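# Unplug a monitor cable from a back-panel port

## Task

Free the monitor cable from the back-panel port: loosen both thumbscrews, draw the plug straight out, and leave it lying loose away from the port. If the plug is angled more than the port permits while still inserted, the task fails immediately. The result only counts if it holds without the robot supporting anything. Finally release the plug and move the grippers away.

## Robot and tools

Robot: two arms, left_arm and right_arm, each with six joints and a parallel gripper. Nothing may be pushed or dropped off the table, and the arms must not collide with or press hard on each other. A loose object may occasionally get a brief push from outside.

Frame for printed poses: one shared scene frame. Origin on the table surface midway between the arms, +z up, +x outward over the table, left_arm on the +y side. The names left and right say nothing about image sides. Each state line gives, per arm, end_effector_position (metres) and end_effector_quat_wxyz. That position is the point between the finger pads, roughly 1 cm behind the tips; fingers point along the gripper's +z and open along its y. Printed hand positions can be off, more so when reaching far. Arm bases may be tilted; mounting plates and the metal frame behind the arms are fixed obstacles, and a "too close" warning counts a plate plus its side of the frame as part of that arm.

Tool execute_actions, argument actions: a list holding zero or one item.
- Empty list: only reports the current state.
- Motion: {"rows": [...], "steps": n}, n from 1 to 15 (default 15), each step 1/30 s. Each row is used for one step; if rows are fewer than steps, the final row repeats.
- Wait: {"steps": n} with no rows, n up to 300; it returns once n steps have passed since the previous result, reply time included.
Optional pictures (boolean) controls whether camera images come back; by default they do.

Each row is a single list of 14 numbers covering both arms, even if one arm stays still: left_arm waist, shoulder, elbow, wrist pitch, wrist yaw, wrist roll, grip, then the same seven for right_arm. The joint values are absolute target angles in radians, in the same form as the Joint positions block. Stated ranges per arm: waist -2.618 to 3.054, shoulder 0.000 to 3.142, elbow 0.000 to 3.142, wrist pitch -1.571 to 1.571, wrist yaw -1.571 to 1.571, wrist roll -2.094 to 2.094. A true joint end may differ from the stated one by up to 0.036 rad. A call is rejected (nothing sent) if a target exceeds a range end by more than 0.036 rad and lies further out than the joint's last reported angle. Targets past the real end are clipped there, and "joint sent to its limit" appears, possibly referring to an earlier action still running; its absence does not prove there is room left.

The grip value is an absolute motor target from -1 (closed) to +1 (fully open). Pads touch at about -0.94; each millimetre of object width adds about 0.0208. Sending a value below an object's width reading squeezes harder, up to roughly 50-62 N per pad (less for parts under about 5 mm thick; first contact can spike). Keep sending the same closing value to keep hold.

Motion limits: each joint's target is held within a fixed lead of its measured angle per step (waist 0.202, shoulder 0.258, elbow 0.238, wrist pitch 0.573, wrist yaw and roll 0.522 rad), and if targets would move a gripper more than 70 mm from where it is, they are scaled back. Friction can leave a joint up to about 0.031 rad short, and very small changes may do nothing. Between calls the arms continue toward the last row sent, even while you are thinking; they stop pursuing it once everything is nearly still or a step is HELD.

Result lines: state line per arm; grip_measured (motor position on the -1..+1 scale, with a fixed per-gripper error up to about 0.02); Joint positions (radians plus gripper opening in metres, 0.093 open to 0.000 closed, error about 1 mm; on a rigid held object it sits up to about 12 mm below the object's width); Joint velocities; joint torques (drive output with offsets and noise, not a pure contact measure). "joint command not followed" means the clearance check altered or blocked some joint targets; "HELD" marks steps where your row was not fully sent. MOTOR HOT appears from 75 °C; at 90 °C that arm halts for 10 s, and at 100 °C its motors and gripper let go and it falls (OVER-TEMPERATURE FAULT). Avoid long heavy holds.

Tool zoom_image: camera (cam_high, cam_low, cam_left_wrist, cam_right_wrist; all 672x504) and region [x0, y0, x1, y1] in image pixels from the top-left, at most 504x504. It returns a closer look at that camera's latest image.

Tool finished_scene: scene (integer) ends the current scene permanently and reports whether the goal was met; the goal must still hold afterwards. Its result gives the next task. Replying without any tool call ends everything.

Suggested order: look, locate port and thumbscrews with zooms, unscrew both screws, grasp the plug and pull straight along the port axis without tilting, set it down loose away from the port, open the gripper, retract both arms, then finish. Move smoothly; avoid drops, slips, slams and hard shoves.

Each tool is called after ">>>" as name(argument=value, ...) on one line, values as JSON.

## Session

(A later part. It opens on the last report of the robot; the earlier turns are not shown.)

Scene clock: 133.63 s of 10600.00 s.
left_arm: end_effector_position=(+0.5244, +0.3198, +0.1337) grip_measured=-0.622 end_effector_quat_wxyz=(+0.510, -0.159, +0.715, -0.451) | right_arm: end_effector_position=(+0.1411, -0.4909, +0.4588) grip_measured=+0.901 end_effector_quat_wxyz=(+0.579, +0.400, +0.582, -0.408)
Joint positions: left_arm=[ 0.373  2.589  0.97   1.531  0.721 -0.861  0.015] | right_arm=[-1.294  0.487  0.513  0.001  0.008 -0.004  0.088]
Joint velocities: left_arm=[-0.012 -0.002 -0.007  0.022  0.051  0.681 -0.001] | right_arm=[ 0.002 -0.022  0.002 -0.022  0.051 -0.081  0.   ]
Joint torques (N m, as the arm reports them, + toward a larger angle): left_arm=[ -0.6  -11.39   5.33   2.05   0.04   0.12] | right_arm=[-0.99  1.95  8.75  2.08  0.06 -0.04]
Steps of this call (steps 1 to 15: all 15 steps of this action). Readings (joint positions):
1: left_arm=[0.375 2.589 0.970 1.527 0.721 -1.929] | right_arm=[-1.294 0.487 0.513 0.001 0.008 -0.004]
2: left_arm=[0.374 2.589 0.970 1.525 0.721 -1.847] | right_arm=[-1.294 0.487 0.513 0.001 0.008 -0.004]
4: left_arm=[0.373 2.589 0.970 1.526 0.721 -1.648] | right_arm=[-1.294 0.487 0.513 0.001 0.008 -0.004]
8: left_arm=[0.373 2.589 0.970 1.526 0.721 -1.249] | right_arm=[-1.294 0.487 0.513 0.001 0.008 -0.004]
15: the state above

The grip is good. Ten more cycles follow.

>>> execute_actions(actions=[{"rows":[[0.375,2.59,0.975,1.53,0.72,-0.75,-0.88,-1.3,0.5,0.5,0,0,0,0.9],[0.375,2.59,0.975,1.53,0.72,-2.08,-0.88,-1.3,0.5,0.5,0,0,0,0.9]]}], pictures=false)

>>> execute_actions(actions=[{"rows":[[0.375,2.59,0.975,1.53,0.72,-1.95,-0.62,-1.3,0.5,0.5,0,0,0,0.9],[0.375,2.59,0.975,1.53,0.72,-0.3,-0.62,-1.3,0.5,0.5,0,0,0,0.9]],"steps":13}], pictures=false)

>>> execute_actions(actions=[{"rows":[[0.375,2.59,0.975,1.53,0.72,-0.75,-0.88,-1.3,0.5,0.5,0,0,0,0.9],[0.375,2.59,0.975,1.53,0.72,-2.08,-0.88,-1.3,0.5,0.5,0,0,0,0.9]]}], pictures=false)

>>> execute_actions(actions=[{"rows":[[0.375,2.59,0.975,1.53,0.72,-1.95,-0.62,-1.3,0.5,0.5,0,0,0,0.9],[0.375,2.59,0.975,1.53,0.72,-0.3,-0.62,-1.3,0.5,0.5,0,0,0,0.9]],"steps":13}], pictures=false)

>>> execute_actions(actions=[{"rows":[[0.375,2.59,0.975,1.53,0.72,-0.75,-0.88,-1.3,0.5,0.5,0,0,0,0.9],[0.375,2.59,0.975,1.53,0.72,-2.08,-0.88,-1.3,0.5,0.5,0,0,0,0.9]]}], pictures=false)

>>> execute_actions(actions=[{"rows":[[0.375,2.59,0.975,1.53,0.72,-1.95,-0.62,-1.3,0.5,0.5,0,0,0,0.9],[0.375,2.59,0.975,1.53,0.72,-0.3,-0.62,-1.3,0.5,0.5,0,0,0,0.9]],"steps":13}], pictures=false)

>>> execute_actions(actions=[{"rows":[[0.375,2.59,0.975,1.53,0.72,-0.75,-0.88,-1.3,0.5,0.5,0,0,0,0.9],[0.375,2.59,0.975,1.53,0.72,-2.08,-0.88,-1.3,0.5,0.5,0,0,0,0.9]]}], pictures=false)

>>> execute_actions(actions=[{"rows":[[0.375,2.59,0.975,1.53,0.72,-1.95,-0.62,-1.3,0.5,0.5,0,0,0,0.9],[0.375,2.59,0.975,1.53,0.72,-0.3,-0.62,-1.3,0.5,0.5,0,0,0,0.9]],"steps":13}], pictures=false)

>>> execute_actions(actions=[{"rows":[[0.375,2.59,0.975,1.53,0.72,-0.75,-0.88,-1.3,0.5,0.5,0,0,0,0.9],[0.375,2.59,0.975,1.53,0.72,-2.08,-0.88,-1.3,0.5,0.5,0,0,0,0.9]]}], pictures=false)

>>> execute_actions(actions=[{"rows":[[0.375,2.59,0.975,1.53,0.72,-1.95,-0.62,-1.3,0.5,0.5,0,0,0,0.9],[0.375,2.59,0.975,1.53,0.72,-0.3,-0.62,-1.3,0.5,0.5,0,0,0,0.9]],"steps":13}], pictures=false)

>>> execute_actions(actions=[{"rows":[[0.375,2.59,0.975,1.53,0.72,-0.75,-0.88,-1.3,0.5,0.5,0,0,0,0.9],[0.375,2.59,0.975,1.53,0.72,-2.08,-0.88,-1.3,0.5,0.5,0,0,0,0.9]]}], pictures=false)

>>> execute_actions(actions=[{"rows":[[0.375,2.59,0.975,1.53,0.72,-1.95,-0.62,-1.3,0.5,0.5,0,0,0,0.9],[0.375,2.59,0.975,1.53,0.72,-0.3,-0.62,-1.3,0.5,0.5,0,0,0,0.9]],"steps":13}], pictures=false)

>>> execute_actions(actions=[{"rows":[[0.375,2.59,0.975,1.53,0.72,-0.75,-0.88,-1.3,0.5,0.5,0,0,0,0.9],[0.375,2.59,0.975,1.53,0.72,-2.08,-0.88,-1.3,0.5,0.5,0,0,0,0.9]]}], pictures=false)

>>> execute_actions(actions=[{"rows":[[0.375,2.59,0.975,1.53,0.72,-1.95,-0.62,-1.3,0.5,0.5,0,0,0,0.9],[0.375,2.59,0.975,1.53,0.72,-0.3,-0.62,-1.3,0.5,0.5,0,0,0,0.9]],"steps":13}], pictures=false)

>>> execute_actions(actions=[{"rows":[[0.375,2.59,0.975,1.53,0.72,-0.75,-0.88,-1.3,0.5,0.5,0,0,0,0.9],[0.375,2.59,0.975,1.53,0.72,-2.08,-0.88,-1.3,0.5,0.5,0,0,0,0.9]]}], pictures=false)

>>> execute_actions(actions=[{"rows":[[0.375,2.59,0.975,1.53,0.72,-1.95,-0.62,-1.3,0.5,0.5,0,0,0,0.9],[0.375,2.59,0.975,1.53,0.72,-0.3,-0.62,-1.3,0.5,0.5,0,0,0,0.9]],"steps":13}], pictures=false)

>>> execute_actions(actions=[{"rows":[[0.375,2.59,0.975,1.53,0.72,-0.75,-0.88,-1.3,0.5,0.5,0,0,0,0.9],[0.375,2.59,0.975,1.53,0.72,-2.08,-0.88,-1.3,0.5,0.5,0,0,0,0.9]]}], pictures=false)

>>> execute_actions(actions=[{"rows":[[0.375,2.59,0.975,1.53,0.72,-1.95,-0.62,-1.3,0.5,0.5,0,0,0,0.9],[0.375,2.59,0.975,1.53,0.72,-0.3,-0.62,-1.3,0.5,0.5,0,0,0,0.9]],"steps":13}], pictures=false)

>>> execute_actions(actions=[{"rows":[[0.375,2.59,0.975,1.53,0.72,-0.75,-0.88,-1.3,0.5,0.5,0,0,0,0.9],[0.375,2.59,0.975,1.53,0.72,-2.08,-0.88,-1.3,0.5,0.5,0,0,0,0.9]]}])

>>> execute_actions(actions=[{"rows":[[0.375,2.59,0.975,1.53,0.72,-1.95,-0.62,-1.3,0.5,0.5,0,0,0,0.9],[0.375,2.59,0.975,1.53,0.72,-0.75,-0.62,-1.3,0.5,0.5,0,0,0,0.9]],"steps":13}], pictures=false)

Scene clock: 154.73 s of 10600.00 s.
left_arm: end_effector_position=(+0.5246, +0.3206, +0.1336) grip_measured=-0.871 end_effector_quat_wxyz=(-0.215, +0.498, -0.537, +0.646) | right_arm: end_effector_position=(+0.1411, -0.4909, +0.4588) grip_measured=+0.901 end_effector_quat_wxyz=(+0.579, +0.400, +0.582, -0.408)
Joint positions: left_arm=[ 0.374  2.589  0.97   1.53   0.719 -1.915  0.003] | right_arm=[-1.294  0.487  0.513  0.001  0.008 -0.004  0.088]
Joint velocities: left_arm=[ 0.002  0.002 -0.002 -0.007  0.007 -0.901 -0.   ] | right_arm=[-0.007  0.002  0.017 -0.081 -0.022  0.066  0.   ]
Joint torques (N m, as the arm reports them, + toward a larger angle): left_arm=[ -0.03 -10.7    3.73   2.12   0.04  -0.21] | right_arm=[-0.98  1.65  8.93  2.13 -0.01 -0.01]
Steps of this call (steps 1 to 30: the robot went on to your last target; steps 31 to 90: nothing new was sent; then 17.60 s passed at rest; steps 91 to 105: all 15 steps of this action). Readings (joint positions):
91: left_arm=[0.373 2.589 0.970 1.537 0.720 -0.758] | right_arm=[-1.294 0.487 0.513 0.001 0.008 -0.004]
92: left_arm=[0.373 2.589 0.970 1.537 0.716 -0.841] | right_arm=[-1.294 0.487 0.513 0.001 0.008 -0.004]
94: left_arm=[0.373 2.589 0.970 1.536 0.715 -1.040] | right_arm=[-1.294 0.487 0.513 0.001 0.008 -0.004]
98: left_arm=[0.373 2.589 0.970 1.534 0.715 -1.433] | right_arm=[-1.294 0.487 0.513 0.001 0.008 -0.004]
105: the state above

Scene clock: 155.17 s of 10600.00 s.
left_arm: end_effector_position=(+0.5245, +0.3206, +0.1334) grip_measured=-0.622 end_effector_quat_wxyz=(+0.535, -0.120, +0.723, -0.421) | right_arm: end_effector_position=(+0.1411, -0.4909, +0.4588) grip_measured=+0.901 end_effector_quat_wxyz=(+0.579, +0.400, +0.582, -0.408)
Joint positions: left_arm=[ 0.375  2.589  0.97   1.529  0.72  -0.747  0.015] | right_arm=[-1.294  0.487  0.513  0.001  0.008 -0.004  0.088]
Joint velocities: left_arm=[ 0.022 -0.002 -0.002  0.154 -0.007  2.85   0.001] | right_arm=[-0.022  0.007  0.012 -0.081 -0.051  0.051  0.   ]
Joint torques (N m, as the arm reports them, + toward a larger angle): left_arm=[  0.07 -10.6    3.88   1.92   0.03   0.11] | right_arm=[-0.86  1.71  8.76  2.1  -0.01  0.  ]
Steps of this call (steps 1 to 13: all 13 steps of this action). Readings (joint positions):
1: left_arm=[0.375 2.589 0.970 1.529 0.720 -1.924] | right_arm=[-1.294 0.487 0.513 0.001 0.008 -0.004]
2: left_arm=[0.375 2.589 0.970 1.527 0.720 -1.842] | right_arm=[-1.294 0.487 0.513 0.001 0.008 -0.004]
4: left_arm=[0.375 2.589 0.970 1.527 0.720 -1.642] | right_arm=[-1.294 0.487 0.513 0.001 0.008 -0.004]
8: left_arm=[0.375 2.589 0.970 1.527 0.720 -1.244] | right_arm=[-1.294 0.487 0.513 0.001 0.008 -0.004]
13: the state above

Scene clock: 155.67 s of 10600.00 s.
left_arm: end_effector_position=(+0.5246, +0.3209, +0.1342) grip_measured=-0.871 end_effector_quat_wxyz=(-0.218, +0.495, -0.539, +0.646) | right_arm: end_effector_position=(+0.1411, -0.4909, +0.4588) grip_measured=+0.901 end_effector_quat_wxyz=(+0.579, +0.400, +0.582, -0.408)
Joint positions: left_arm=[ 0.375  2.589  0.97   1.533  0.719 -1.907  0.003] | right_arm=[-1.294  0.487  0.513  0.001  0.008 -0.004  0.088]
Joint velocities: left_arm=[ 0.007 -0.007  0.002  0.007 -0.007 -0.974 -0.   ] | right_arm=[-0.007 -0.037 -0.002 -0.022  0.022 -0.037 -0.001]
Joint torques (N m, as the arm reports them, + toward a larger angle): left_arm=[ -0.13 -10.67   3.88   2.11  -0.03  -0.15] | right_arm=[-0.85  1.79  8.75  2.13  0.06  0.01]
Steps of this call (steps 1 to 15: all 15 steps of this action). Readings (joint positions):
1: left_arm=[0.375 2.589 0.970 1.534 0.720 -0.729] | right_arm=[-1.294 0.487 0.513 0.001 0.008 -0.004]
2: left_arm=[0.375 2.589 0.970 1.534 0.716 -0.813] | right_arm=[-1.294 0.487 0.513 0.001 0.008 -0.004]
4: left_arm=[0.375 2.589 0.970 1.534 0.715 -1.012] | right_arm=[-1.294 0.487 0.513 0.001 0.008 -0.004]
8: left_arm=[0.375 2.589 0.970 1.536 0.717 -1.405] | right_arm=[-1.294 0.487 0.513 0.001 0.008 -0.004]
15: the state above

Scene clock: 156.10 s of 10600.00 s.
left_arm: end_effector_position=(+0.5245, +0.3210, +0.1333) grip_measured=-0.622 end_effector_quat_wxyz=(+0.536, -0.118, +0.723, -0.419) | right_arm: end_effector_position=(+0.1411, -0.4909, +0.4588) grip_measured=+0.901 end_effector_quat_wxyz=(+0.579, +0.400, +0.582, -0.408)
Joint positions: left_arm=[ 0.375  2.589  0.97   1.529  0.72  -0.74   0.015] | right_arm=[-1.294  0.487  0.513  0.001  0.008 -0.004  0.088]
Joint velocities: left_arm=[-0.007  0.002 -0.027  0.081  0.051  2.835 -0.   ] | right_arm=[ 0.007  0.002  0.007 -0.022  0.037 -0.066  0.   ]
Joint torques (N m, as the arm reports them, + toward a larger angle): left_arm=[ -0.12 -10.76   3.82   2.02   0.02   0.09] | right_arm=[-0.97  1.74  8.97  2.08  0.04  0.01]
Steps of this call (steps 1 to 13: all 13 steps of this action). Readings (joint positions):
1: left_arm=[0.375 2.589 0.970 1.531 0.720 -1.917] | right_arm=[-1.294 0.487 0.513 0.001 0.008 -0.004]
2: left_arm=[0.375 2.589 0.970 1.527 0.720 -1.836] | right_arm=[-1.294 0.487 0.513 0.001 0.008 -0.004]
4: left_arm=[0.375 2.589 0.970 1.528 0.720 -1.636] | right_arm=[-1.294 0.487 0.513 0.001 0.008 -0.004]
8: left_arm=[0.375 2.589 0.970 1.528 0.720 -1.237] | right_arm=[-1.294 0.487 0.513 0.001 0.008 -0.004]
13: the state above

Scene clock: 156.60 s of 10600.00 s.
left_arm: end_effector_position=(+0.5245, +0.3208, +0.1347) grip_measured=-0.871 end_effector_quat_wxyz=(-0.219, +0.494, -0.539, +0.646) | right_arm: end_effector_position=(+0.1411, -0.4909, +0.4588) grip_measured=+0.901 end_effector_quat_wxyz=(+0.579, +0.400, +0.582, -0.408)
Joint positions: left_arm=[ 0.375  2.589  0.97   1.536  0.721 -1.905  0.003] | right_arm=[-1.294  0.487  0.513  0.001  0.008 -0.004  0.088]
Joint velocities: left_arm=[-0.007 -0.007 -0.007 -0.051  0.066 -1.033  0.001] | right_arm=[-0.002 -0.007 -0.002  0.037  0.11  -0.066  0.001]
Joint torques (N m, as the arm reports them, + toward a larger angle): left_arm=[ -0.01 -10.74   3.82   2.08  -0.06  -0.2 ] | right_arm=[-0.81  1.82  8.8   2.14 -0.03 -0.05]
Steps of this call (steps 1 to 15: all 15 steps of this action). Readings (joint positions):
1: left_arm=[0.375 2.589 0.970 1.532 0.720 -0.724] | right_arm=[-1.294 0.487 0.513 0.001 0.008 -0.004]
2: left_arm=[0.375 2.589 0.970 1.533 0.718 -0.807] | right_arm=[-1.294 0.487 0.513 0.001 0.008 -0.004]
4: left_arm=[0.375 2.589 0.970 1.534 0.716 -1.006] | right_arm=[-1.294 0.487 0.513 0.001 0.008 -0.004]
8: left_arm=[0.375 2.589 0.970 1.537 0.719 -1.400] | right_arm=[-1.294 0.487 0.513 0.001 0.008 -0.004]
15: the state above

Scene clock: 157.03 s of 10600.00 s.
left_arm: end_effector_position=(+0.5245, +0.3210, +0.1333) grip_measured=-0.622 end_effector_quat_wxyz=(+0.537, -0.117, +0.723, -0.419) | right_arm: end_effector_position=(+0.1411, -0.4909, +0.4588) grip_measured=+0.901 end_effector_quat_wxyz=(+0.579, +0.400, +0.582, -0.408)
Joint positions: left_arm=[ 0.375  2.589  0.97   1.529  0.72  -0.739  0.015] | right_arm=[-1.294  0.487  0.513  0.001  0.008 -0.004  0.088]
Joint velocities: left_arm=[ 0.002  0.012 -0.007  0.007 -0.081  2.821  0.001] | right_arm=[-0.012 -0.017  0.032 -0.051 -0.022  0.007  0.   ]
Joint torques (N m, as the arm reports them, + toward a larger angle): left_arm=[  0.06 -10.75   3.55   2.04   0.04   0.12] | right_arm=[-0.83  1.66  8.75  2.15  0.   -0.03]
Steps of this call (steps 1 to 13: all 13 steps of this action). Readings (joint positions):
1: left_arm=[0.375 2.589 0.970 1.532 0.720 -1.916] | right_arm=[-1.294 0.487 0.513 0.001 0.008 -0.004]
2: left_arm=[0.375 2.589 0.970 1.528 0.720 -1.835] | right_arm=[-1.294 0.487 0.513 0.001 0.008 -0.004]
4: left_arm=[0.375 2.589 0.970 1.528 0.720 -1.635] | right_arm=[-1.294 0.487 0.513 0.001 0.008 -0.004]
8: left_arm=[0.375 2.589 0.970 1.529 0.720 -1.237] | right_arm=[-1.294 0.487 0.513 0.001 0.008 -0.004]
13: the state above

Scene clock: 157.53 s of 10600.00 s.
left_arm: end_effector_position=(+0.5245, +0.3209, +0.1349) grip_measured=-0.871 end_effector_quat_wxyz=(-0.220, +0.493, -0.539, +0.647) | right_arm: end_effector_position=(+0.1411, -0.4909, +0.4588) grip_measured=+0.901 end_effector_quat_wxyz=(+0.579, +0.400, +0.582, -0.408)
Joint positions: left_arm=[ 0.375  2.589  0.97   1.537  0.721 -1.905  0.003] | right_arm=[-1.294  0.487  0.513  0.001  0.008 -0.004  0.088]
Joint velocities: left_arm=[ 0.002 -0.002  0.007 -0.037  0.051 -1.004 -0.001] | right_arm=[ 0.002  0.007 -0.002  0.022 -0.022 -0.037  0.   ]
Joint torques (N m, as the arm reports them, + toward a larger angle): left_arm=[ -0.04 -10.65   3.79   2.1    0.02  -0.18] | right_arm=[-1.06  1.6   8.8   2.13  0.   -0.02]
Steps of this call (steps 1 to 15: all 15 steps of this action). Readings (joint positions):
1: left_arm=[0.375 2.589 0.970 1.532 0.720 -0.723] | right_arm=[-1.294 0.487 0.513 0.001 0.008 -0.004]
2: left_arm=[0.375 2.589 0.970 1.533 0.719 -0.806] | right_arm=[-1.294 0.487 0.513 0.001 0.008 -0.004]
4: left_arm=[0.375 2.589 0.970 1.533 0.717 -1.006] | right_arm=[-1.294 0.487 0.513 0.001 0.008 -0.004]
8: left_arm=[0.375 2.589 0.970 1.537 0.720 -1.399] | right_arm=[-1.294 0.487 0.513 0.001 0.008 -0.004]
15: the state above

Scene clock: 157.97 s of 10600.00 s.
left_arm: end_effector_position=(+0.5245, +0.3212, +0.1333) grip_measured=-0.622 end_effector_quat_wxyz=(+0.537, -0.117, +0.723, -0.418) | right_arm: end_effector_position=(+0.1411, -0.4909, +0.4588) grip_measured=+0.901 end_effector_quat_wxyz=(+0.579, +0.400, +0.582, -0.408)
Joint positions: left_arm=[ 0.376  2.589  0.97   1.529  0.72  -0.739  0.015] | right_arm=[-1.294  0.487  0.513  0.001  0.008 -0.004  0.088]
Joint velocities: left_arm=[-0.012 -0.022  0.002  0.022 -0.066  2.747  0.002] | right_arm=[ 0.012 -0.007 -0.007 -0.081 -0.022  0.007  0.   ]
Joint torques (N m, as the arm reports them, + toward a larger angle): left_arm=[ -0.02 -10.74   3.86   2.08   0.06   0.09] | right_arm=[-1.03  1.49  8.8   2.07  0.07 -0.03]
Steps of this call (steps 1 to 13: all 13 steps of this action). Readings (joint positions):
1: left_arm=[0.376 2.589 0.970 1.533 0.720 -1.916] | right_arm=[-1.294 0.487 0.513 0.001 0.008 -0.004]
2: left_arm=[0.376 2.589 0.970 1.528 0.720 -1.834] | right_arm=[-1.294 0.487 0.513 0.001 0.008 -0.004]
4: left_arm=[0.376 2.589 0.970 1.529 0.720 -1.635] | right_arm=[-1.294 0.487 0.513 0.001 0.008 -0.004]
8: left_arm=[0.376 2.589 0.970 1.529 0.720 -1.236] | right_arm=[-1.294 0.487 0.513 0.001 0.008 -0.004]
13: the state above

Scene clock: 158.47 s of 10600.00 s.
left_arm: end_effector_position=(+0.5244, +0.3209, +0.1349) grip_measured=-0.871 end_effector_quat_wxyz=(-0.219, +0.493, -0.539, +0.647) | right_arm: end_effector_position=(+0.1411, -0.4909, +0.4588) grip_measured=+0.901 end_effector_quat_wxyz=(+0.579, +0.400, +0.582, -0.408)
Joint positions: left_arm=[ 0.376  2.589  0.97   1.537  0.722 -1.905  0.003] | right_arm=[-1.294  0.487  0.513  0.001  0.008 -0.004  0.088]
Joint velocities: left_arm=[ 0.002 -0.012  0.017 -0.037 -0.022 -0.974 -0.   ] | right_arm=[-0.017 -0.002 -0.007  0.007 -0.051 -0.007 -0.001]
Joint torques (N m, as the arm reports them, + toward a larger angle): left_arm=[ -0.02 -10.7    3.86   2.04   0.01  -0.15] | right_arm=[-1.06  1.86  8.58  2.15  0.05  0.  ]
Steps of this call (steps 1 to 15: all 15 steps of this action). Readings (joint positions):
1: left_arm=[0.376 2.589 0.970 1.531 0.720 -0.722] | right_arm=[-1.294 0.487 0.513 0.001 0.008 -0.004]
2: left_arm=[0.376 2.589 0.970 1.533 0.719 -0.806] | right_arm=[-1.294 0.487 0.513 0.001 0.008 -0.004]
4: left_arm=[0.376 2.589 0.970 1.533 0.718 -1.005] | right_arm=[-1.294 0.487 0.513 0.001 0.008 -0.004]
8: left_arm=[0.376 2.589 0.970 1.537 0.721 -1.399] | right_arm=[-1.294 0.487 0.513 0.001 0.008 -0.004]
15: the state above

Scene clock: 158.90 s of 10600.00 s.
left_arm: end_effector_position=(+0.5244, +0.3210, +0.1333) grip_measured=-0.622 end_effector_quat_wxyz=(+0.537, -0.117, +0.723, -0.419) | right_arm: end_effector_position=(+0.1411, -0.4909, +0.4588) grip_measured=+0.901 end_effector_quat_wxyz=(+0.579, +0.400, +0.582, -0.408)
Joint positions: left_arm=[ 0.376  2.589  0.97   1.529  0.72  -0.738  0.015] | right_arm=[-1.294  0.487  0.513  0.001  0.008 -0.004  0.088]
Joint velocities: left_arm=[ 0.002 -0.002  0.012  0.051 -0.037  2.85   0.001] | right_arm=[ 0.002 -0.002 -0.017  0.051 -0.022 -0.022 -0.   ]
Joint torques (N m, as the arm reports them, + toward a larger angle): left_arm=[  0.   -10.63   3.86   2.11   0.05   0.14] | right_arm=[-0.84  1.84  8.89  2.12 -0.01  0.04]
Steps of this call (steps 1 to 13: all 13 steps of this action). Readings (joint positions):
1: left_arm=[0.376 2.589 0.970 1.533 0.721 -1.916] | right_arm=[-1.294 0.487 0.513 0.001 0.008 -0.004]
2: left_arm=[0.376 2.589 0.970 1.527 0.720 -1.834] | right_arm=[-1.294 0.487 0.513 0.001 0.008 -0.004]
4: left_arm=[0.376 2.589 0.970 1.528 0.720 -1.635] | right_arm=[-1.294 0.487 0.513 0.001 0.008 -0.004]
8: left_arm=[0.376 2.589 0.970 1.529 0.720 -1.236] | right_arm=[-1.294 0.487 0.513 0.001 0.008 -0.004]
13: the state above

Scene clock: 159.40 s of 10600.00 s.
left_arm: end_effector_position=(+0.5243, +0.3207, +0.1349) grip_measured=-0.871 end_effector_quat_wxyz=(-0.219, +0.493, -0.539, +0.647) | right_arm: end_effector_position=(+0.1411, -0.4909, +0.4588) grip_measured=+0.901 end_effector_quat_wxyz=(+0.579, +0.400, +0.582, -0.408)
Joint positions: left_arm=[ 0.376  2.589  0.97   1.537  0.723 -1.905  0.003] | right_arm=[-1.294  0.487  0.513  0.001  0.008 -0.004  0.088]
Joint velocities: left_arm=[-0.007 -0.012  0.002  0.022 -0.007 -1.004  0.001] | right_arm=[ 0.022 -0.017 -0.007 -0.066 -0.051 -0.022  0.   ]
Joint torques (N m, as the arm reports them, + toward a larger angle): left_arm=[ -0.06 -10.66   3.88   2.03   0.    -0.18] | right_arm=[-0.87  1.93  8.7   2.15  0.01 -0.02]
Steps of this call (steps 1 to 15: all 15 steps of this action). Readings (joint positions):
1: left_arm=[0.376 2.589 0.970 1.531 0.721 -0.722] | right_arm=[-1.294 0.487 0.513 0.001 0.008 -0.004]
2: left_arm=[0.376 2.589 0.970 1.532 0.720 -0.806] | right_arm=[-1.294 0.487 0.513 0.001 0.008 -0.004]
4: left_arm=[0.376 2.589 0.970 1.532 0.720 -1.005] | right_arm=[-1.294 0.487 0.513 0.001 0.008 -0.004]
8: left_arm=[0.376 2.589 0.970 1.537 0.722 -1.399] | right_arm=[-1.294 0.487 0.513 0.001 0.008 -0.004]
15: the state above

Scene clock: 159.83 s of 10600.00 s.
left_arm: end_effector_position=(+0.5243, +0.3209, +0.1333) grip_measured=-0.622 end_effector_quat_wxyz=(+0.537, -0.116, +0.723, -0.419) | right_arm: end_effector_position=(+0.1411, -0.4909, +0.4588) grip_measured=+0.901 end_effector_quat_wxyz=(+0.579, +0.400, +0.582, -0.408)
Joint positions: left_arm=[ 0.376  2.589  0.97   1.529  0.722 -0.738  0.015] | right_arm=[-1.294  0.487  0.513  0.001  0.008 -0.004  0.088]
Joint velocities: left_arm=[ 0.002 -0.002 -0.012  0.051  0.022  2.791  0.   ] | right_arm=[-0.017 -0.007  0.007 -0.007 -0.007 -0.007 -0.001]
Joint torques (N m, as the arm reports them, + toward a larger angle): left_arm=[  0.2  -10.41   3.97   2.1    0.04   0.08] | right_arm=[-0.76  1.7   8.57  2.13  0.1  -0.05]
Steps of this call (steps 1 to 13: all 13 steps of this action). Readings (joint positions):
1: left_arm=[0.376 2.589 0.970 1.533 0.722 -1.916] | right_arm=[-1.294 0.487 0.513 0.001 0.008 -0.004]
2: left_arm=[0.376 2.589 0.970 1.528 0.722 -1.834] | right_arm=[-1.294 0.487 0.513 0.001 0.008 -0.004]
4: left_arm=[0.376 2.589 0.970 1.529 0.722 -1.635] | right_arm=[-1.294 0.487 0.513 0.001 0.008 -0.004]
8: left_arm=[0.376 2.589 0.970 1.529 0.722 -1.236] | right_arm=[-1.294 0.487 0.513 0.001 0.008 -0.004]
13: the state above

Scene clock: 160.33 s of 10600.00 s.
left_arm: end_effector_position=(+0.5244, +0.3208, +0.1351) grip_measured=-0.871 end_effector_quat_wxyz=(-0.219, +0.492, -0.539, +0.647) | right_arm: end_effector_position=(+0.1411, -0.4909, +0.4588) grip_measured=+0.901 end_effector_quat_wxyz=(+0.579, +0.400, +0.582, -0.408)
Joint positions: left_arm=[ 0.376  2.589  0.97   1.538  0.723 -1.905  0.003] | right_arm=[-1.294  0.487  0.513  0.001  0.008 -0.004  0.088]
Joint velocities: left_arm=[ 0.007 -0.002  0.007 -0.051 -0.037 -0.989 -0.   ] | right_arm=[ 0.012 -0.007 -0.002 -0.022 -0.022 -0.037 -0.001]
Joint torques (N m, as the arm reports them, + toward a larger angle): left_arm=[ -0.11 -10.73   3.96   2.04  -0.04  -0.2 ] | right_arm=[-1.07  1.51  8.87  2.1   0.08 -0.03]
Steps of this call (steps 1 to 15: all 15 steps of this action). Readings (joint positions):
1: left_arm=[0.376 2.589 0.970 1.531 0.722 -0.722] | right_arm=[-1.294 0.487 0.513 0.001 0.008 -0.004]
2: left_arm=[0.376 2.589 0.970 1.532 0.720 -0.806] | right_arm=[-1.294 0.487 0.513 0.001 0.008 -0.004]
4: left_arm=[0.376 2.589 0.970 1.532 0.719 -1.005] | right_arm=[-1.294 0.487 0.513 0.001 0.008 -0.004]
8: left_arm=[0.376 2.589 0.970 1.537 0.722 -1.399] | right_arm=[-1.294 0.487 0.513 0.001 0.008 -0.004]
15: the state above

Scene clock: 160.77 s of 10600.00 s.
left_arm: end_effector_position=(+0.5243, +0.3209, +0.1335) grip_measured=-0.622 end_effector_quat_wxyz=(+0.537, -0.117, +0.723, -0.419) | right_arm: end_effector_position=(+0.1411, -0.4909, +0.4588) grip_measured=+0.901 end_effector_quat_wxyz=(+0.579, +0.400, +0.582, -0.408)
Joint positions: left_arm=[ 0.376  2.589  0.97   1.53   0.721 -0.739  0.015] | right_arm=[-1.294  0.487  0.513  0.001  0.008 -0.004  0.088]
Joint velocities: left_arm=[-0.002 -0.012  0.022 -0.022 -0.037  2.762 -0.   ] | right_arm=[-0.002 -0.012  0.007 -0.022 -0.007  0.022 -0.001]
Joint torques (N m, as the arm reports them, + toward a larger angle): left_arm=[ -0.07 -10.58   3.72   2.09   0.05   0.11] | right_arm=[-0.85  1.75  8.86  2.08  0.11  0.01]
Steps of this call (steps 1 to 13: all 13 steps of this action). Readings (joint positions):
1: left_arm=[0.376 2.589 0.970 1.535 0.722 -1.916] | right_arm=[-1.294 0.487 0.513 0.001 0.008 -0.004]
2: left_arm=[0.376 2.589 0.970 1.529 0.721 -1.834] | right_arm=[-1.294 0.487 0.513 0.001 0.008 -0.004]
4: left_arm=[0.376 2.589 0.970 1.529 0.721 -1.635] | right_arm=[-1.294 0.487 0.513 0.001 0.008 -0.004]
8: left_arm=[0.376 2.589 0.970 1.529 0.721 -1.236] | right_arm=[-1.294 0.487 0.513 0.001 0.008 -0.004]
13: the state above

Scene clock: 161.27 s of 10600.00 s.
left_arm: end_effector_position=(+0.5245, +0.3209, +0.1353) grip_measured=-0.871 end_effector_quat_wxyz=(-0.220, +0.492, -0.539, +0.647) | right_arm: end_effector_position=(+0.1411, -0.4909, +0.4588) grip_measured=+0.901 end_effector_quat_wxyz=(+0.579, +0.400, +0.582, -0.408)
Joint positions: left_arm=[ 0.376  2.589  0.97   1.539  0.722 -1.905  0.003] | right_arm=[-1.294  0.487  0.513  0.001  0.008 -0.004  0.088]
Joint velocities: left_arm=[-0.002 -0.002 -0.017 -0.051 -0.022 -0.974 -0.   ] | right_arm=[-0.017  0.002  0.007  0.007 -0.095 -0.022  0.001]
Joint torques (N m, as the arm reports them, + toward a larger angle): left_arm=[ -0.15 -10.48   3.64   2.02  -0.01  -0.19] | right_arm=[-0.88  1.7   8.8   2.12  0.02 -0.07]
Steps of this call (steps 1 to 15: all 15 steps of this action). Readings (joint positions):
1: left_arm=[0.376 2.589 0.970 1.532 0.721 -0.722] | right_arm=[-1.294 0.487 0.513 0.001 0.008 -0.004]
2: left_arm=[0.376 2.589 0.970 1.532 0.718 -0.806] | right_arm=[-1.294 0.487 0.513 0.001 0.008 -0.004]
4: left_arm=[0.376 2.589 0.970 1.532 0.717 -1.005] | right_arm=[-1.294 0.487 0.513 0.001 0.008 -0.004]
8: left_arm=[0.376 2.589 0.970 1.538 0.720 -1.399] | right_arm=[-1.294 0.487 0.513 0.001 0.008 -0.004]
15: the state above

Scene clock: 161.70 s of 10600.00 s.
left_arm: end_effector_position=(+0.5245, +0.3212, +0.1335) grip_measured=-0.622 end_effector_quat_wxyz=(+0.537, -0.117, +0.723, -0.418) | right_arm: end_effector_position=(+0.1411, -0.4909, +0.4588) grip_measured=+0.901 end_effector_quat_wxyz=(+0.579, +0.400, +0.582, -0.408)
Joint positions: left_arm=[ 0.376  2.589  0.97   1.53   0.72  -0.738  0.015] | right_arm=[-1.294  0.487  0.513  0.001  0.008 -0.004  0.088]
Joint velocities: left_arm=[ 0.007  0.002  0.007 -0.007 -0.051  2.821 -0.   ] | right_arm=[ 0.022  0.002  0.002  0.022 -0.007  0.022 -0.001]
Joint torques (N m, as the arm reports them, + toward a larger angle): left_arm=[ -0.13 -10.74   3.96   2.09   0.05   0.15] | right_arm=[-0.69  1.9   8.73  2.09  0.03 -0.05]
Steps of this call (steps 1 to 13: all 13 steps of this action). Readings (joint positions):
1: left_arm=[0.376 2.589 0.970 1.535 0.720 -1.916] | right_arm=[-1.294 0.487 0.513 0.001 0.008 -0.004]
2: left_arm=[0.376 2.589 0.970 1.530 0.720 -1.834] | right_arm=[-1.294 0.487 0.513 0.001 0.008 -0.004]
4: left_arm=[0.376 2.589 0.970 1.530 0.720 -1.635] | right_arm=[-1.294 0.487 0.513 0.001 0.008 -0.004]
8: left_arm=[0.376 2.589 0.970 1.530 0.720 -1.236] | right_arm=[-1.294 0.487 0.513 0.001 0.008 -0.004]
13: the state above

Scene clock: 162.20 s of 10600.00 s.
left_arm: end_effector_position=(+0.5245, +0.3210, +0.1355) grip_measured=-0.871 end_effector_quat_wxyz=(-0.220, +0.492, -0.539, +0.647) | right_arm: end_effector_position=(+0.1411, -0.4909, +0.4588) grip_measured=+0.901 end_effector_quat_wxyz=(+0.579, +0.400, +0.582, -0.408)
Joint positions: left_arm=[ 0.376  2.589  0.97   1.54   0.722 -1.905  0.003] | right_arm=[-1.294  0.487  0.513  0.001  0.008 -0.004  0.088]
Joint velocities: left_arm=[ 0.002  0.007 -0.002  0.007 -0.037 -1.048  0.   ] | right_arm=[-0.002 -0.002  0.017 -0.022  0.022  0.022  0.001]
Joint torques (N m, as the arm reports them, + toward a larger angle): left_arm=[ -0.05 -10.67   3.82   2.01   0.    -0.2 ] | right_arm=[-0.92  1.64  8.79  2.13  0.01 -0.05]
Steps of this call (steps 1 to 15: all 15 steps of this action). Readings (joint positions):
1: left_arm=[0.376 2.589 0.970 1.532 0.720 -0.722] | right_arm=[-1.294 0.487 0.513 0.001 0.008 -0.004]
2: left_arm=[0.376 2.589 0.970 1.532 0.718 -0.806] | right_arm=[-1.294 0.487 0.513 0.001 0.008 -0.004]
4: left_arm=[0.376 2.589 0.970 1.532 0.717 -1.005] | right_arm=[-1.294 0.487 0.513 0.001 0.008 -0.004]
8: left_arm=[0.376 2.589 0.970 1.538 0.720 -1.400] | right_arm=[-1.294 0.487 0.513 0.001 0.008 -0.004]
15: the state above

Scene clock: 162.63 s of 10600.00 s.
left_arm: end_effector_position=(+0.5245, +0.3211, +0.1336) grip_measured=-0.622 end_effector_quat_wxyz=(+0.537, -0.117, +0.723, -0.419) | right_arm: end_effector_position=(+0.1411, -0.4909, +0.4588) grip_measured=+0.901 end_effector_quat_wxyz=(+0.579, +0.400, +0.582, -0.408)
Joint positions: left_arm=[ 0.376  2.589  0.97   1.53   0.72  -0.739  0.015] | right_arm=[-1.294  0.487  0.513  0.001  0.008 -0.004  0.088]
Joint velocities: left_arm=[ 0.002 -0.007  0.007 -0.066  0.022  2.777  0.001] | right_arm=[-0.022 -0.012  0.007  0.007 -0.037 -0.051  0.001]
Joint torques (N m, as the arm reports them, + toward a larger angle): left_arm=[ -0.12 -10.86   3.74   2.12   0.03   0.09] | right_arm=[-0.7   1.66  8.81  2.05  0.02  0.02]
Steps of this call (steps 1 to 13: all 13 steps of this action). Readings (joint positions):
1: left_arm=[0.376 2.589 0.970 1.537 0.720 -1.916] | right_arm=[-1.294 0.487 0.513 0.001 0.008 -0.004]
2: left_arm=[0.376 2.589 0.970 1.530 0.720 -1.834] | right_arm=[-1.294 0.487 0.513 0.001 0.008 -0.004]
4: left_arm=[0.376 2.589 0.970 1.530 0.720 -1.635] | right_arm=[-1.294 0.487 0.513 0.001 0.008 -0.004]
8: left_arm=[0.376 2.589 0.970 1.530 0.720 -1.236] | right_arm=[-1.294 0.487 0.513 0.001 0.008 -0.004]
13: the state above

Scene clock: 163.13 s of 10600.00 s.
left_arm: end_effector_position=(+0.5244, +0.3208, +0.1356) grip_measured=-0.871 end_effector_quat_wxyz=(-0.220, +0.492, -0.539, +0.647) | right_arm: end_effector_position=(+0.1411, -0.4909, +0.4588) grip_measured=+0.901 end_effector_quat_wxyz=(+0.579, +0.400, +0.582, -0.408)
Joint positions: left_arm=[ 0.376  2.589  0.97   1.54   0.723 -1.905  0.003] | right_arm=[-1.294  0.487  0.513  0.001  0.008 -0.004  0.088]
Joint velocities: left_arm=[-0.002 -0.017 -0.002 -0.081 -0.007 -1.018 -0.   ] | right_arm=[-0.022 -0.002 -0.007  0.022  0.022  0.022 -0.001]
Joint torques (N m, as the arm reports them, + toward a larger angle): left_arm=[  0.05 -10.59   3.79   2.01  -0.01  -0.21] | right_arm=[-1.03  1.73  8.87  2.08  0.09  0.02]
Steps of this call (steps 1 to 15: all 15 steps of this action). Readings (joint positions):
1: left_arm=[0.376 2.589 0.970 1.531 0.720 -0.722] | right_arm=[-1.294 0.487 0.513 0.001 0.008 -0.004]
2: left_arm=[0.376 2.589 0.970 1.532 0.720 -0.806] | right_arm=[-1.294 0.487 0.513 0.001 0.008 -0.004]
4: left_arm=[0.376 2.589 0.970 1.532 0.719 -1.005] | right_arm=[-1.294 0.487 0.513 0.001 0.008 -0.004]
8: left_arm=[0.376 2.589 0.970 1.538 0.722 -1.399] | right_arm=[-1.294 0.487 0.513 0.001 0.008 -0.004]
15: the state above

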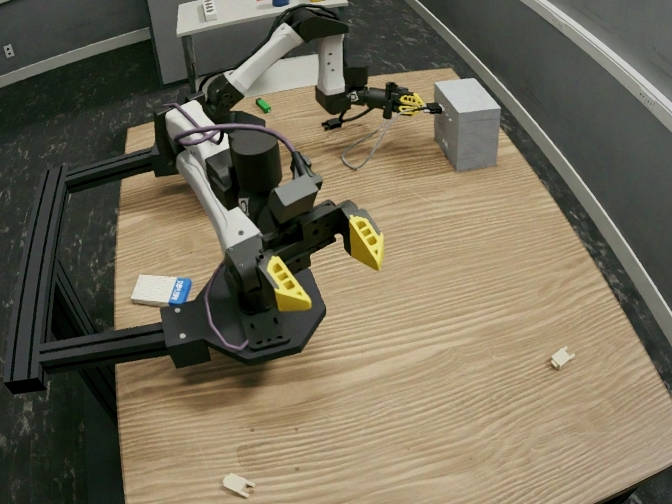

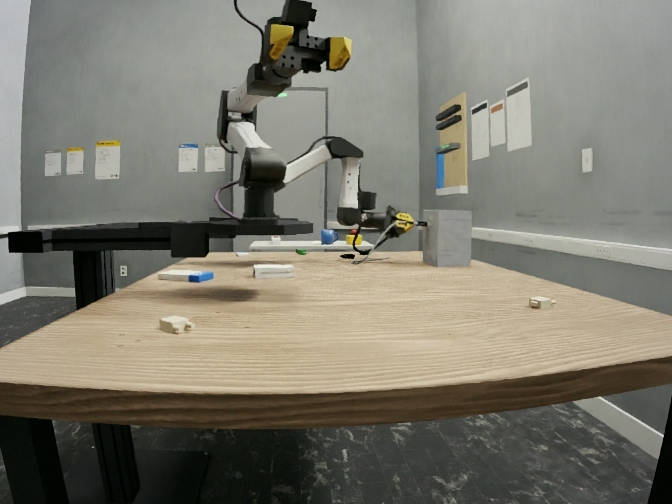

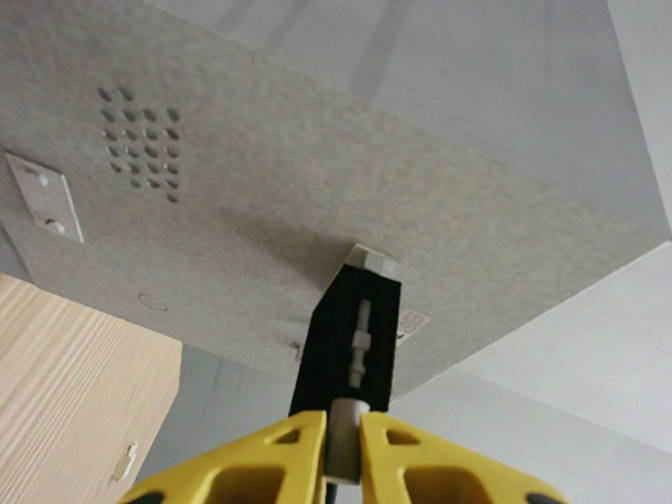

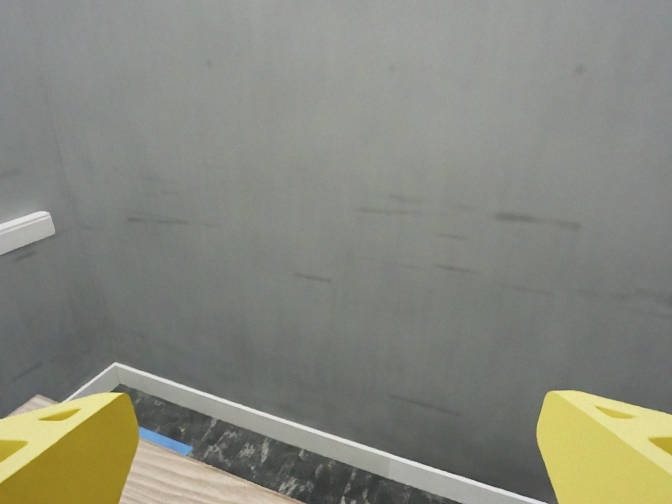

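Scene clock: 163.57 s of 10600.00 s.
left_arm: end_effector_position=(+0.5244, +0.3210, +0.1336) grip_measured=-0.622 end_effector_quat_wxyz=(+0.498, -0.179, +0.710, -0.464) | right_arm: end_effector_position=(+0.1411, -0.4909, +0.4588) grip_measured=+0.901 end_effector_quat_wxyz=(+0.579, +0.400, +0.582, -0.408)
Joint positions: left_arm=[ 0.376  2.589  0.97   1.53   0.721 -0.914  0.015] | right_arm=[-1.294  0.487  0.513  0.001  0.008 -0.004  0.088]
Joint velocities: left_arm=[-0.027  0.002  0.012 -0.022 -0.007  1.062  0.001] | right_arm=[ 0.002 -0.002  0.002 -0.066 -0.007 -0.022  0.001]
Joint torques (N m, as the arm reports them, + toward a larger angle): left_arm=[  0.05 -10.6    3.88   2.13   0.03   0.13] | right_arm=[-1.14  1.79  8.85  2.07  0.05  0.01]
Steps of this call (steps 1 to 13: all 13 steps of this action). Readings (joint positions):
1: left_arm=[0.376 2.589 0.970 1.537 0.722 -1.916] | right_arm=[-1.294 0.487 0.513 0.001 0.008 -0.004]
2: left_arm=[0.376 2.589 0.970 1.530 0.721 -1.834] | right_arm=[-1.294 0.487 0.513 0.001 0.008 -0.004]
4: left_arm=[0.376 2.589 0.970 1.530 0.721 -1.635] | right_arm=[-1.294 0.487 0.513 0.001 0.008 -0.004]
8: left_arm=[0.376 2.589 0.970 1.530 0.721 -1.236] | right_arm=[-1.294 0.487 0.513 0.001 0.008 -0.004]
13: the state above


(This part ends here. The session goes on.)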